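## Task

Find the plates whose IDs are E01 and E70 and seat a lid completely on each one. At the end each of these plates must rest flat within the locators of the same nest it began in, oriented so its A1 well sits at the nest corner labelled A1. Nothing counts if the robot is what holds it in position, so release everything and move the gripper away.

## Robot and tools

Robot: a single four-axis SCARA-style plate mover (lift, shoulder, elbow, wrist yaw) with a two-finger gripper that always stays level; it can rotate about vertical but never tilt. The controlled point, end_effector_position, is midway between the two rubber finger pads, about 2 to 3 cm behind the fingertips. Fingers point along the gripper's +x axis and close along its y axis.

Frames. Reported poses use the scene frame: origin on the table surface under the arm base, +z up, +y to the left when facing along +x. Positions are in metres, orientation as end_effector_quat_wxyz. The reported hand position may be slightly off, more so when the arm reaches far. Motion commands, by contrast, are in the gripper's own axes.

Plates and scanner. A plate's A1 well is at its clipped (cut-off) corner. To identify a plate, lay it flat in nest RD with A1 at the A1-marked corner and keep the robot out of the scanner's line of sight; the fixed scanner next to RD then reports the ID. Results give scanner "code" (lower-case ID such as e01, or no_read; it never reports a wrong ID) and "reads" (count of changes from no_read to an ID so far). The scanner accepts no commands.

Tool execute_actions, argument actions: a list of action objects executed in sequence; an empty list just returns state and images. Each action may have:
- rows: up to 15 rows, each of exactly 5 numbers in [-1, 1]: dx, dy, dz, rz, opening. One row is applied per control step (1/30 s). dx, dy, dz, rz are an offset in the gripper frame measured from the gripper's measured pose at the start of that action (for a call's first action, from the last reported pose). Every row is relative to that same start, not to the previous row. Scale: 1.0 equals 0.6 m for dx, dy, dz and 180 degrees for rz; rz turns from +x toward +y. opening is absolute, not an offset: +1 fully open (0.140 m), -1 closed (pads still 0.066 m apart). Full open to closed takes at least about 0.6 s.
- steps: integer 1 to 450, at least the number of rows, default 15. After the rows run out the arm keeps heading to the last row's target and the gripper keeps its last command, so give long moves extra steps.
- until: stops the action early at the first step where all conditions hold, e.g. {"scanner": {"code": "e70"}} or {"scanner": {"reads": [">=", 1]}}. Numbers need a comparison (=, !=, <, <=, >, >=). It does not halt the arm's motion. Any invalid value or unknown name rejects the entire call before any motion.

Each step, the commanded pose is clipped to within 70 mm and 16 degrees of the measured pose, then damped inverse kinematics drives the joints. Joints share speed limits and decelerate together; a reversal stops them together. After a big move the arm may not have arrived yet; if an action ended early, send the remainder in a new action rather than relying on drift. For gentle moves ramp the offset, e.g. adding 0.01 per row (6 mm per step, 0.18 m/s); abrupt starts can shake a held plate loose.

Result lines: state with pose; "Hand target" is the pose the controller is currently driving to; "pose unreachable" means the clearance check altered or blocked the command and the arm will rest after a short distance until new rows arrive. Joint positions lists lift (m, 0 to 0.550), shoulder (rad, -2 to 2), elbow (rad, -2.8 to 2.8), wrist yaw (rad, -12.566 to 12.566), then pad gap (m). Keep the elbow more than 0.4 rad away from 0 or the arm may fold and fault. grip_measured is the finger opening on the command scale; readings may be off by about 1 mm consistently. To hold something, command roughly 0.04 below grip_measured (less for a lighter grip). Pad force is about 18 N max; a fast close may squeeze harder.

Tool zoom_image: camera ("cam_high" or "cam_wrist", both 504x504) and region [x0, y0, x1, y1] in image pixels from the top-left, at most 504 by 504, for a closer look at the latest image.

Tool finished_scene: scene (integer 1 or 2) ends that scene irreversibly once the robot has held the last command; the result reports success and gives the next task. Answering without any tool call ends everything.

Hazards: contact torque reaching a joint limit (lift 55.8 N, shoulder 8.37 N m, elbow 4.18 N m, wrist yaw 1.39 N m, including held weight) stops the arm for 10 s and drops the rest of the call. Holding loads heats motors, even while you are thinking; MOTOR HOT appears from 85 °C and at 100 °C an OVER-TEMPERATURE FAULT brakes the arm until it cools. The robot keeps its last command while you think. Held parts or loose items may get brief external tugs. Avoid dropping, slamming, hard collisions or strong pushing, and never let anything leave the table. Fast, low-effort motion is preferred.

Each tool is called after ">>>" as a command line: name --argument value for each argument, lists and objects as JSON in quotes; but a table of rows of numbers goes row by row, as --pt "numbers of a row", without its own name.

## Session

>>> execute_actions --actions '[]'

Scene clock: 0.00 s.
end_effector_position=(+0.5088, -0.1424, +0.1376) grip_measured=+1.00 end_effector_quat_wxyz=(+0.939, +0.000, +0.000, -0.343)
Joint positions: [ 0.133  0.732  0.916 -2.349  0.14 ]
Motor temperatures (°C, as the motors report them): [28 23 21 22]
Hand target: +0.509, -0.142, +0.138; +0.939, +0.000, +0.000, -0.343
scanner: code=no_read reads=0

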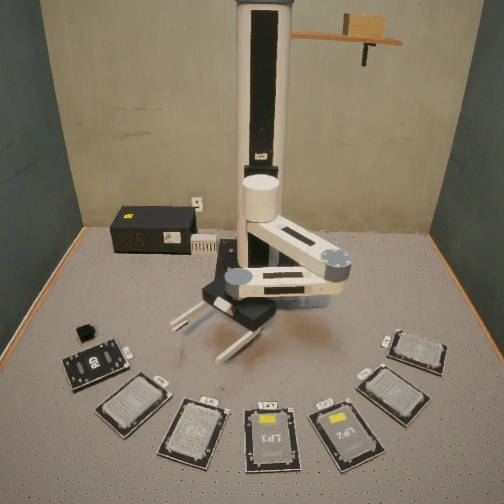

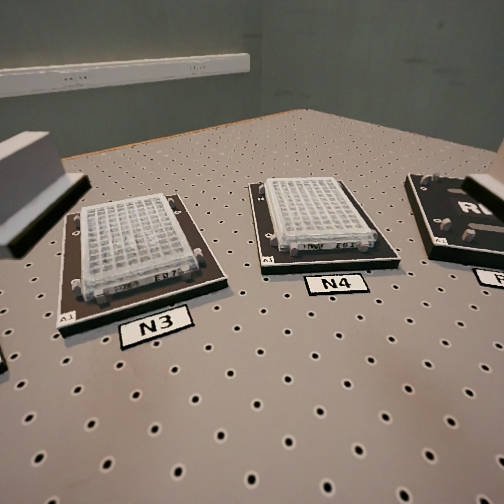

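>>> zoom_image --camera "cam_wrist" --region '[60, 220, 400, 320]'

>>> zoom_image --camera "cam_high" --region '[40, 300, 470, 490]'

Region (60, 220, 400, 320) of cam_wrist's 504x504 image, scaled by 1.482, with more detail than that image has; it fills the top 148 rows of this view, and the rest is white.

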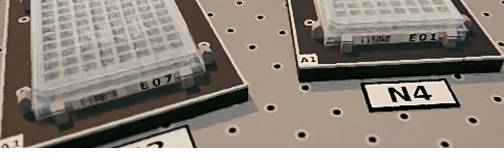

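Region (40, 300, 470, 490) of cam_high's 504x504 image, scaled by 1.172, with more detail than that image has; it fills the top 223 rows of this view, and the rest is white.

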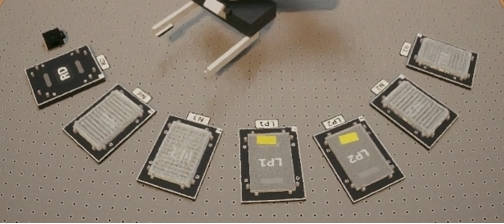

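>>> execute_actions --actions '[{"rows":[[-0.53,0.425,0,0.5,1]],"steps":150}]'

Scene clock: 5.73 s.
end_effector_position=(+0.4302, +0.2578, +0.1376) grip_measured=+1.00 end_effector_quat_wxyz=(+0.907, +0.000, +0.000, +0.421)
Joint positions: [ 0.133  1.711  0.876 -1.717  0.14 ]
Motor temperatures (°C, as the motors report them): [28 23 21 22]
Hand target: +0.430, +0.258, +0.138; +0.907, +0.000, +0.000, +0.421
Off the commanded pose: 0.000 m, 0 deg.
scanner: code=no_read reads=0

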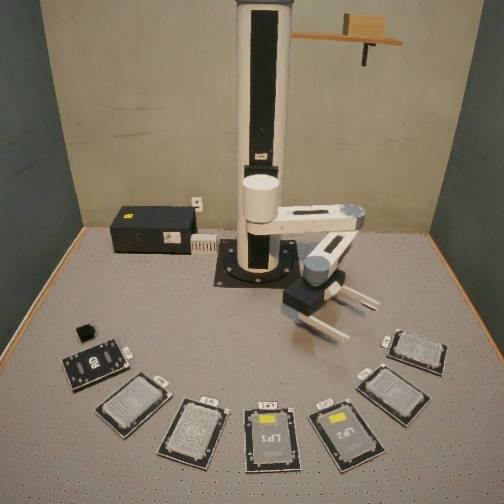

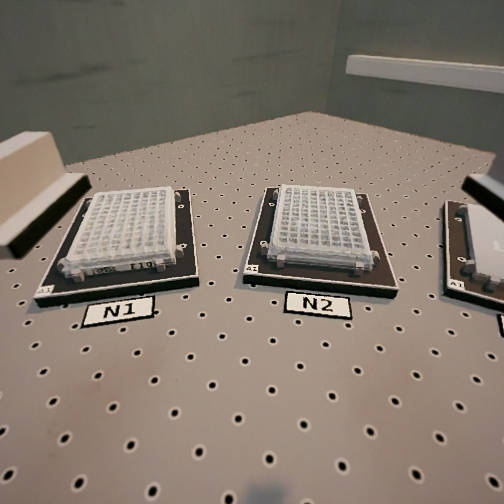

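>>> zoom_image --camera "cam_wrist" --region '[30, 170, 410, 320]'

Region (30, 170, 410, 320) of cam_wrist's 504x504 image, scaled by 1.326, with more detail than that image has; it fills the top 199 rows of this view, and the rest is white.

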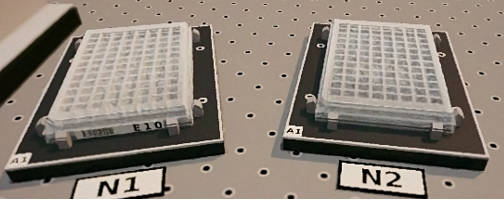

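>>> execute_actions --actions '[{"rows":[[0.087,-0.072,0,-0.054,1]],"steps":50}]'

Scene clock: 8.60 s.
end_effector_position=(+0.4969, +0.2698, +0.1376) grip_measured=+1.00 end_effector_quat_wxyz=(+0.939, +0.000, +0.000, +0.343)
Joint positions: [ 0.133  1.582  1.128 -2.01   0.14 ]
Motor temperatures (°C, as the motors report them): [28 23 21 22]
Hand target: +0.497, +0.270, +0.138; +0.939, +0.000, +0.000, +0.343
Off the commanded pose: 0.000 m, 0 deg.
scanner: code=no_read reads=0

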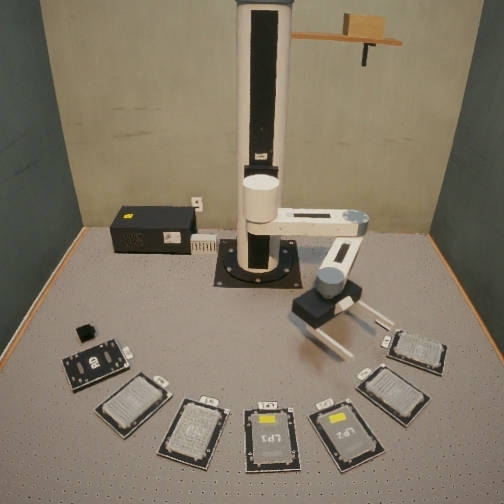

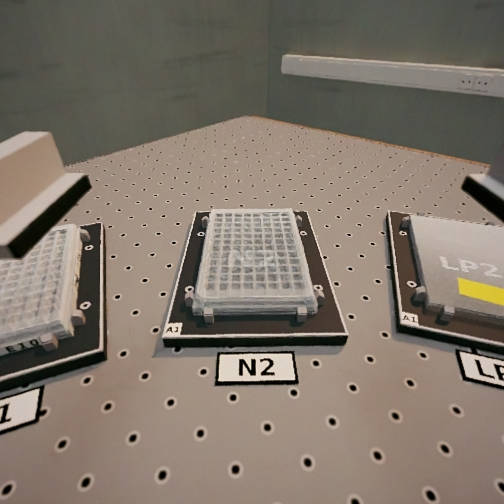

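>>> execute_actions --actions '[{"rows":[[0.183,0,-0.1,0,0.3]],"steps":45},{"rows":[[0,0,-0.09,0,0.3]],"steps":40}]'

Scene clock: 21.17 s.
end_effector_position=(+0.5808, +0.3405, +0.0267) grip_measured=+0.30 end_effector_quat_wxyz=(+0.939, +0.000, +0.000, +0.343)
Joint positions: [ 0.022  1.355  1.689 -2.344  0.114]
Motor temperatures (°C, as the motors report them): [28 23 21 22]
Hand target: +0.581, +0.340, +0.026; +0.939, +0.000, +0.000, +0.343
Off the commanded pose: 0.003 m, 0 deg.
TORQUE FAULT: the external load on joint 1 (lift) reached its load limit, and the arm stopped for 10 seconds. The arm's remaining commands of this call were not run. The arm holds where it stopped, with its grip as last carried out, and accepts commands again: back off and push less far. The arm stops again, at the same cost, whenever a joint's load reaches its limit.
scanner: code=no_read reads=0

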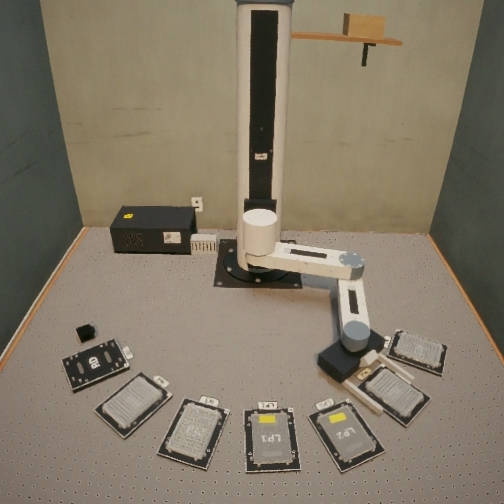

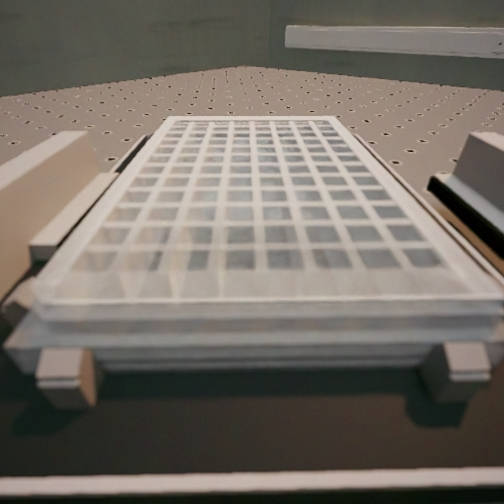

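>>> execute_actions --actions '[{"rows":[[0,0,0.1,0,0.3]],"steps":30},{"rows":[[-0.04,-0.307,0,-0.111,0.3]],"steps":60},{"rows":[[0,0,-0.07,0,0.3]],"steps":30}]'

Scene clock: 25.70 s.
end_effector_position=(+0.6812, +0.1841, +0.0447) grip_measured=+0.30 end_effector_quat_wxyz=(+0.985, +0.000, +0.000, +0.175)
Joint positions: [ 0.04   0.983  1.742 -2.373  0.114]
Motor temperatures (°C, as the motors report them): [28 23 21 22]
Hand target: +0.681, +0.184, +0.045; +0.985, +0.000, +0.000, +0.175
Off the commanded pose: 0.000 m, 0 deg.
scanner: code=no_read reads=0

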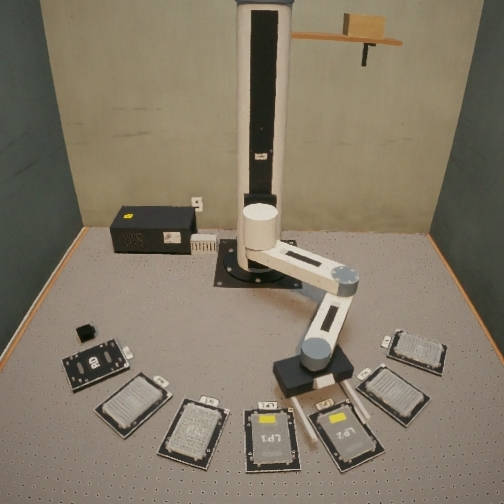

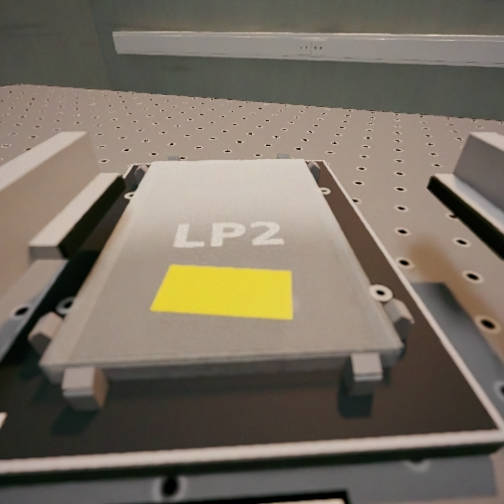

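>>> execute_actions --actions '[{"rows":[[0,0.032,0,0.02,0.3]],"steps":30}]'

Scene clock: 27.07 s.
end_effector_position=(+0.6746, +0.2023, +0.0447) grip_measured=+0.30 end_effector_quat_wxyz=(+0.979, +0.000, +0.000, +0.206)
Joint positions: [ 0.04   1.008  1.745 -2.337  0.114]
Motor temperatures (°C, as the motors report them): [28 23 21 22]
Hand target: +0.675, +0.202, +0.045; +0.979, +0.000, +0.000, +0.206
Off the commanded pose: 0.000 m, 0 deg.
scanner: code=no_read reads=0

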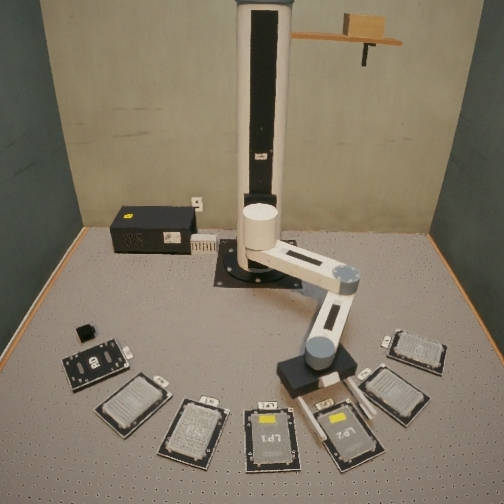

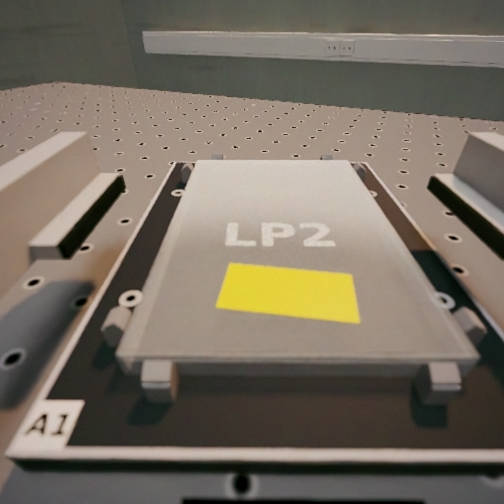

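>>> execute_actions --actions '[{"rows":[[0.01,-0.003,-0.026,0,0.3]],"steps":25},{"rows":[[0,0,0,0,-0.6]],"steps":25},{"rows":[[0,0,0.02,0,-0.6],[0,0,0.05,0,-0.6],[0,0,0.1,0,-0.6]],"steps":30}]'

Scene clock: 30.13 s.
end_effector_position=(+0.6808, +0.2031, +0.0891) grip_measured=-0.49 end_effector_quat_wxyz=(+0.978, +0.000, +0.000, +0.206)
Joint positions: [ 0.084  0.988  1.782 -2.354  0.085]
Motor temperatures (°C, as the motors report them): [28 23 21 22]
Hand target: +0.681, +0.203, +0.089; +0.978, +0.000, +0.000, +0.206
Off the commanded pose: 0.000 m, 0 deg.
scanner: code=no_read reads=0

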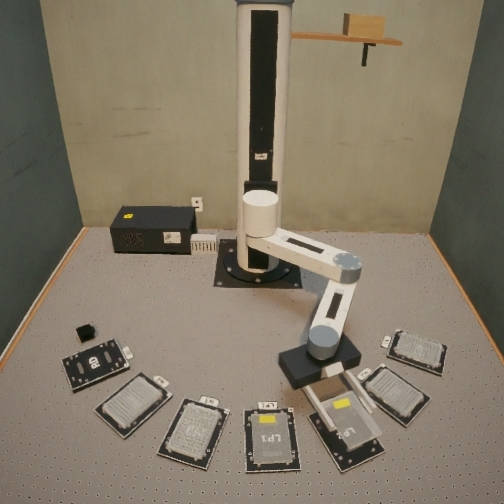

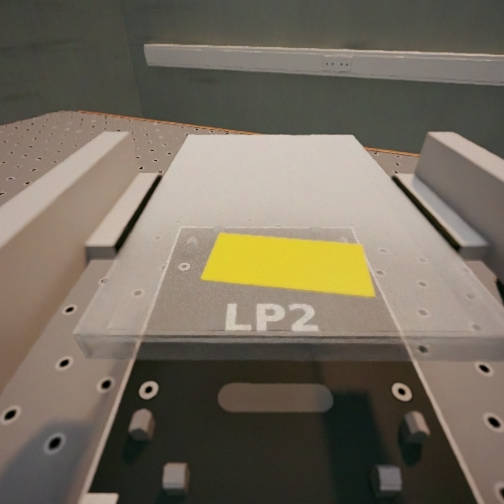

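>>> execute_actions --actions '[{"rows":[[-0.006,0.03,0,0.01,-0.6],[-0.02,0.09,0,0.03,-0.6],[-0.04,0.18,0,0.06,-0.6],[-0.063,0.287,0,0.09,-0.6]],"steps":60},{"rows":[[0,0,-0.05,0,-0.6]],"steps":30}]'

Scene clock: 34.03 s.
end_effector_position=(+0.5765, +0.3456, +0.0590) grip_measured=-0.49 end_effector_quat_wxyz=(+0.940, +0.000, +0.000, +0.342)
Joint positions: [ 0.054  1.373  1.69  -2.363  0.085]
Motor temperatures (°C, as the motors report them): [28 23 21 22]
Hand target: +0.577, +0.346, +0.059; +0.940, +0.000, +0.000, +0.342
Off the commanded pose: 0.000 m, 0 deg.
scanner: code=no_read reads=0

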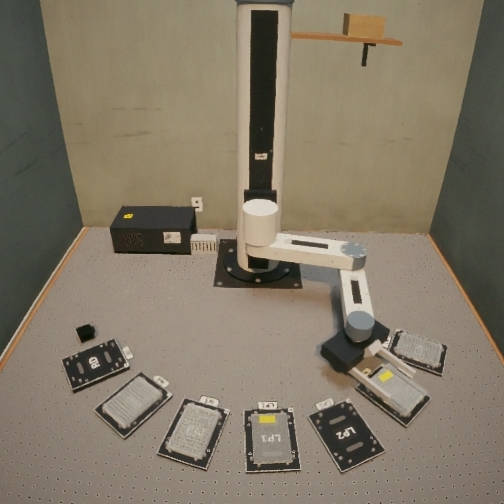

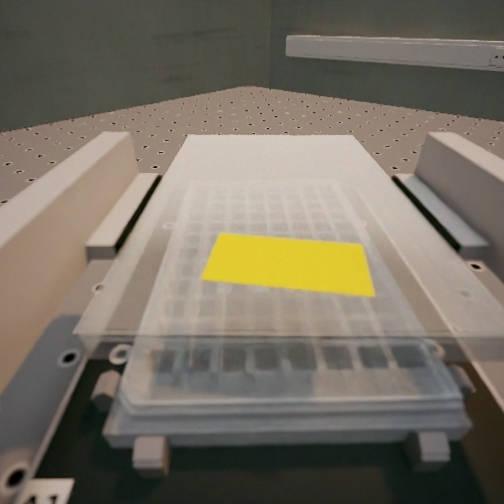

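>>> execute_actions --actions '[{"rows":[[-0.011,0.002,0,0,-0.6]],"steps":20},{"rows":[[0,0,-0.01,0,-0.6],[0,0,-0.02,0,-0.6],[0,0,-0.03,0,-0.6]],"steps":25}]'

Scene clock: 35.93 s.
end_effector_position=(+0.5708, +0.3422, +0.0414) grip_measured=-0.49 end_effector_quat_wxyz=(+0.940, +0.000, +0.000, +0.342)
Joint positions: [ 0.036  1.392  1.652 -2.346  0.085]
Motor temperatures (°C, as the motors report them): [28 23 21 22]
Hand target: +0.571, +0.342, +0.041; +0.940, +0.000, +0.000, +0.342
Off the commanded pose: 0.000 m, 0 deg.
scanner: code=no_read reads=0

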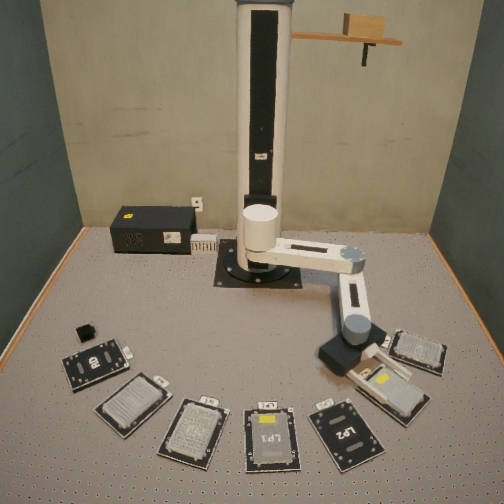

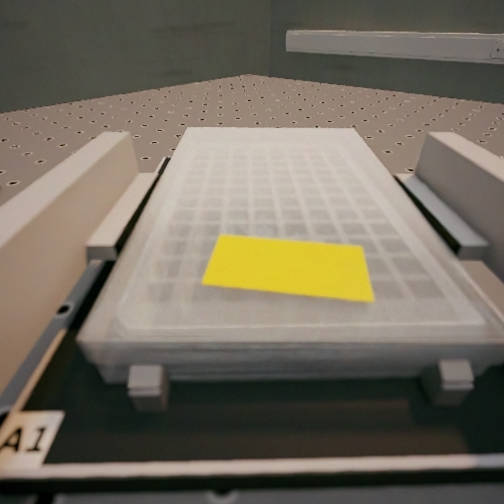

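>>> execute_actions --actions '[{"rows":[[0,0,0,0,0.3]],"steps":20},{"rows":[[0,0,0.08,0,0.3]],"steps":25},{"rows":[[-0.189,-0.585,0,-0.222,0.3]],"steps":80},{"rows":[[0,0,-0.0745,0,0.3]],"steps":30}]'

>>> zoom_image --camera "cam_high" --region '[340, 320, 460, 440]'

Scene clock: 41.80 s.
end_effector_position=(+0.7097, +0.0004, +0.0447) grip_measured=+0.30 end_effector_quat_wxyz=(+1.000, +0.000, +0.000, +0.001)
Joint positions: [ 0.04   0.646  1.719 -2.363  0.114]
Motor temperatures (°C, as the motors report them): [28 23 21 22]
Hand target: +0.710, +0.000, +0.045; +1.000, +0.000, +0.000, +0.001
Off the commanded pose: 0.000 m, 0 deg.
scanner: code=no_read reads=0

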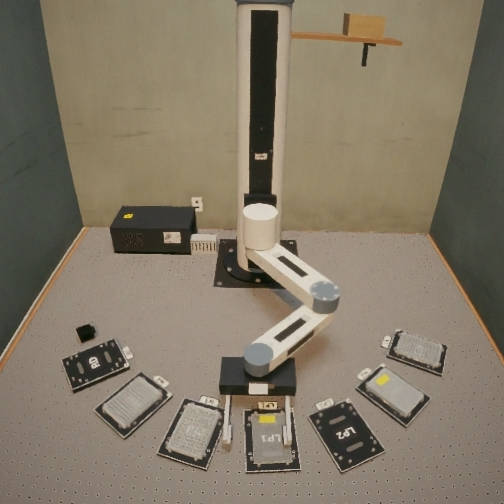

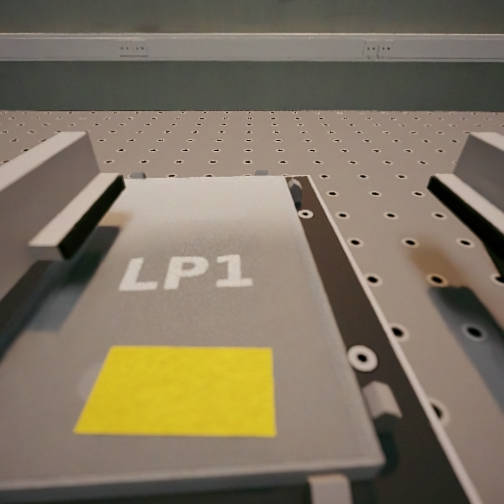

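Region (340, 320, 460, 440) of cam_high's 504x504 image, scaled by 4.200, with more detail than that image has.

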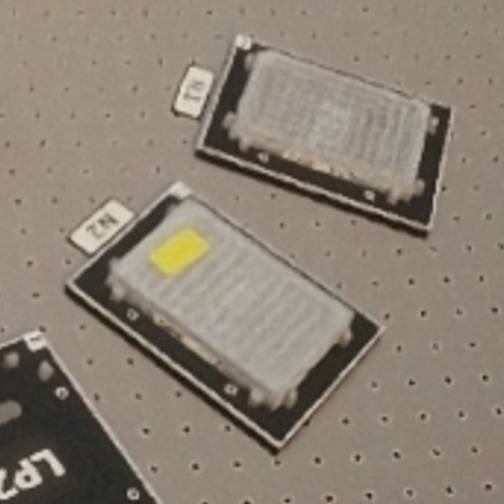

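>>> execute_actions --actions '[{"rows":[[-0.035,0.062,0,0.015,0.3]],"steps":35}]'

Scene clock: 43.43 s.
end_effector_position=(+0.6887, +0.0377, +0.0447) grip_measured=+0.30 end_effector_quat_wxyz=(+1.000, +0.000, +0.000, +0.024)
Joint positions: [ 0.04   0.776  1.606 -2.333  0.114]
Motor temperatures (°C, as the motors report them): [28 23 21 22]
Hand target: +0.689, +0.038, +0.045; +1.000, +0.000, +0.000, +0.024
Off the commanded pose: 0.000 m, 0 deg.
scanner: code=no_read reads=0

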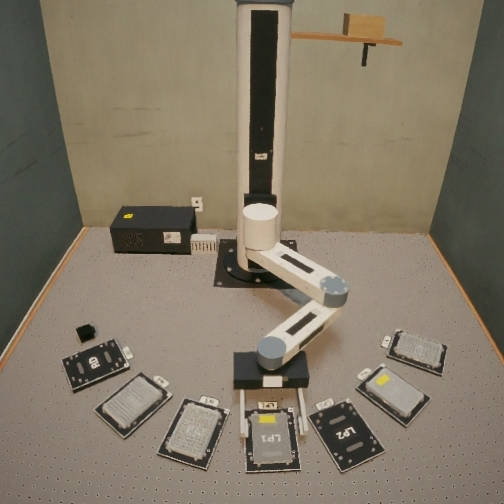

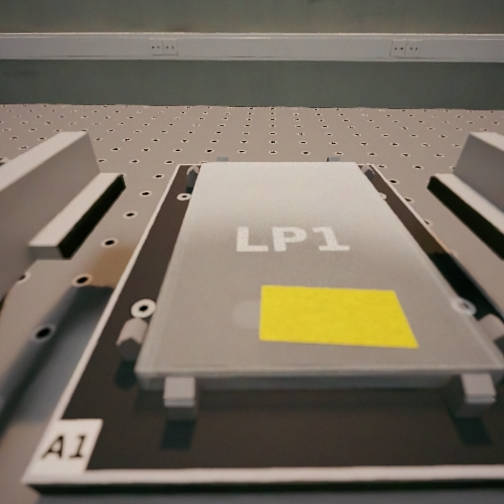

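>>> execute_actions --actions '[{"rows":[[0.005,-0.012,-0.026,0,0.3]],"steps":25},{"rows":[[0,0,0,0,-0.6]],"steps":25},{"rows":[[0,0,0.02,0,-0.6],[0,0,0.05,0,-0.6],[0,0,0.1,0,-0.6]],"steps":30},{"rows":[[-0.01,-0.03,0,-0.012,-0.6],[-0.03,-0.09,0,-0.035,-0.6],[-0.07,-0.2,0,-0.08,-0.6],[-0.22,-0.605,0,-0.237,-0.6]],"steps":85},{"rows":[[0,0,-0.05,0,-0.6]],"steps":30}]'

Scene clock: 50.53 s.
end_effector_position=(+0.5776, -0.3386, +0.0591) grip_measured=-0.49 end_effector_quat_wxyz=(+0.940, +0.000, +0.000, -0.341)
Joint positions: [ 0.054 -0.033  1.668 -2.331  0.085]
Motor temperatures (°C, as the motors report them): [28 23 21 22]
Hand target: +0.578, -0.339, +0.059; +0.940, +0.000, +0.000, -0.341
Off the commanded pose: 0.000 m, 0 deg.
scanner: code=no_read reads=0

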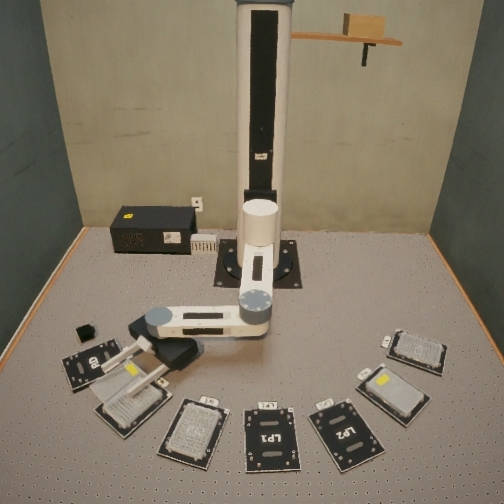

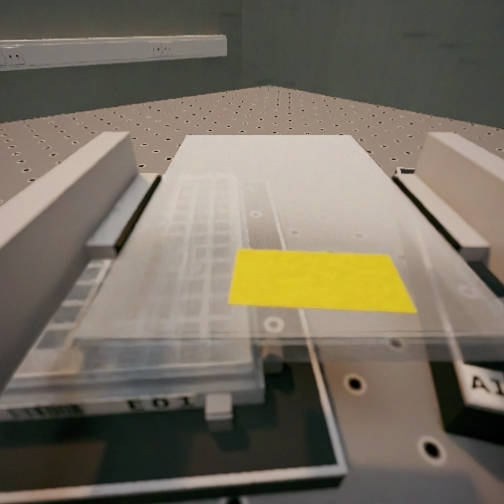

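>>> execute_actions --actions '[{"rows":[[0,0.03,0,0.008,-0.6],[0.005,0.085,0,0.022,-0.6]],"steps":40}]'

Scene clock: 52.10 s.
end_effector_position=(+0.6127, -0.3012, +0.0591) grip_measured=-0.49 end_effector_quat_wxyz=(+0.951, +0.000, +0.000, -0.308)
Joint positions: [ 0.054  0.059  1.699 -2.385  0.085]
Motor temperatures (°C, as the motors report them): [28 23 21 22]
Hand target: +0.613, -0.301, +0.059; +0.951, +0.000, +0.000, -0.308
Off the commanded pose: 0.000 m, 0 deg.
scanner: code=no_read reads=0

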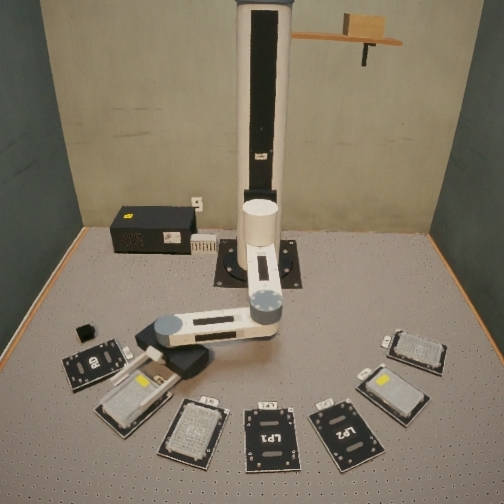

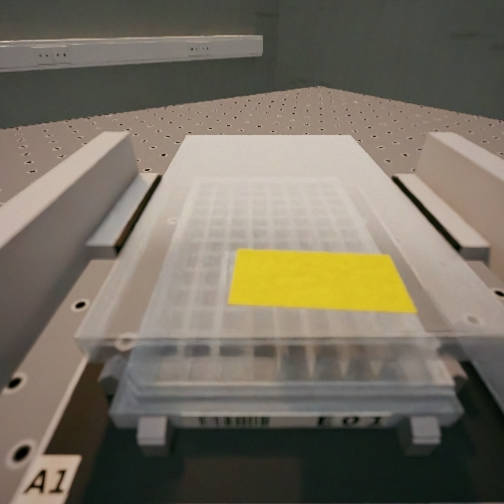

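>>> execute_actions --actions '[{"rows":[[0,0,-0.01,0,-0.6],[0,0,-0.02,0,-0.6],[0,0,-0.03,0,-0.6]],"steps":25},{"rows":[[0,0,0,0,0.3]],"steps":20},{"rows":[[-0.15,0,0.1,0,0.3]],"steps":45}]'

Scene clock: 55.33 s.
end_effector_position=(+0.5398, -0.2485, +0.1011) grip_measured=+0.30 end_effector_quat_wxyz=(+0.951, +0.000, +0.000, -0.308)
Joint positions: [ 0.096  0.263  1.228 -2.119  0.114]
Motor temperatures (°C, as the motors report them): [28 23 21 22]
Hand target: +0.540, -0.248, +0.101; +0.951, +0.000, +0.000, -0.308
Off the commanded pose: 0.000 m, 0 deg.
scanner: code=no_read reads=0

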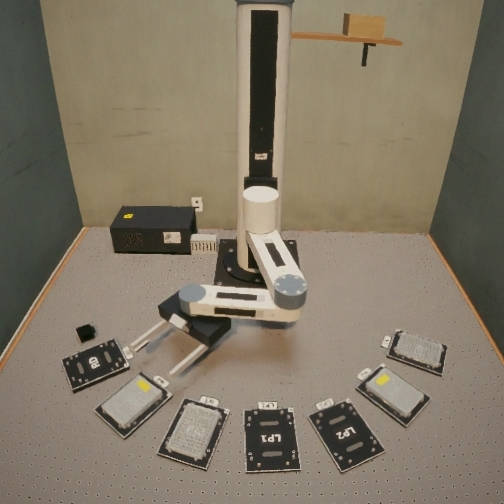

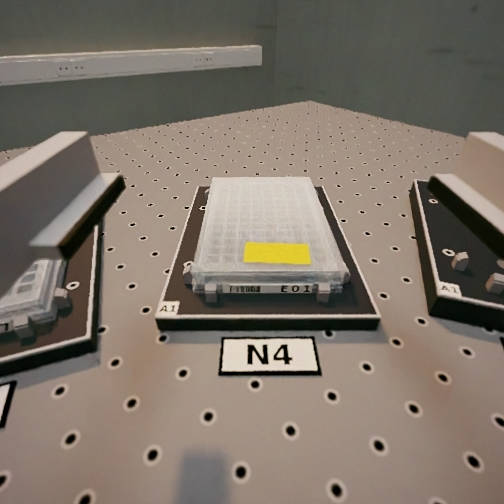

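>>> finished_scene --scene 1

The scene is finished: the task was done.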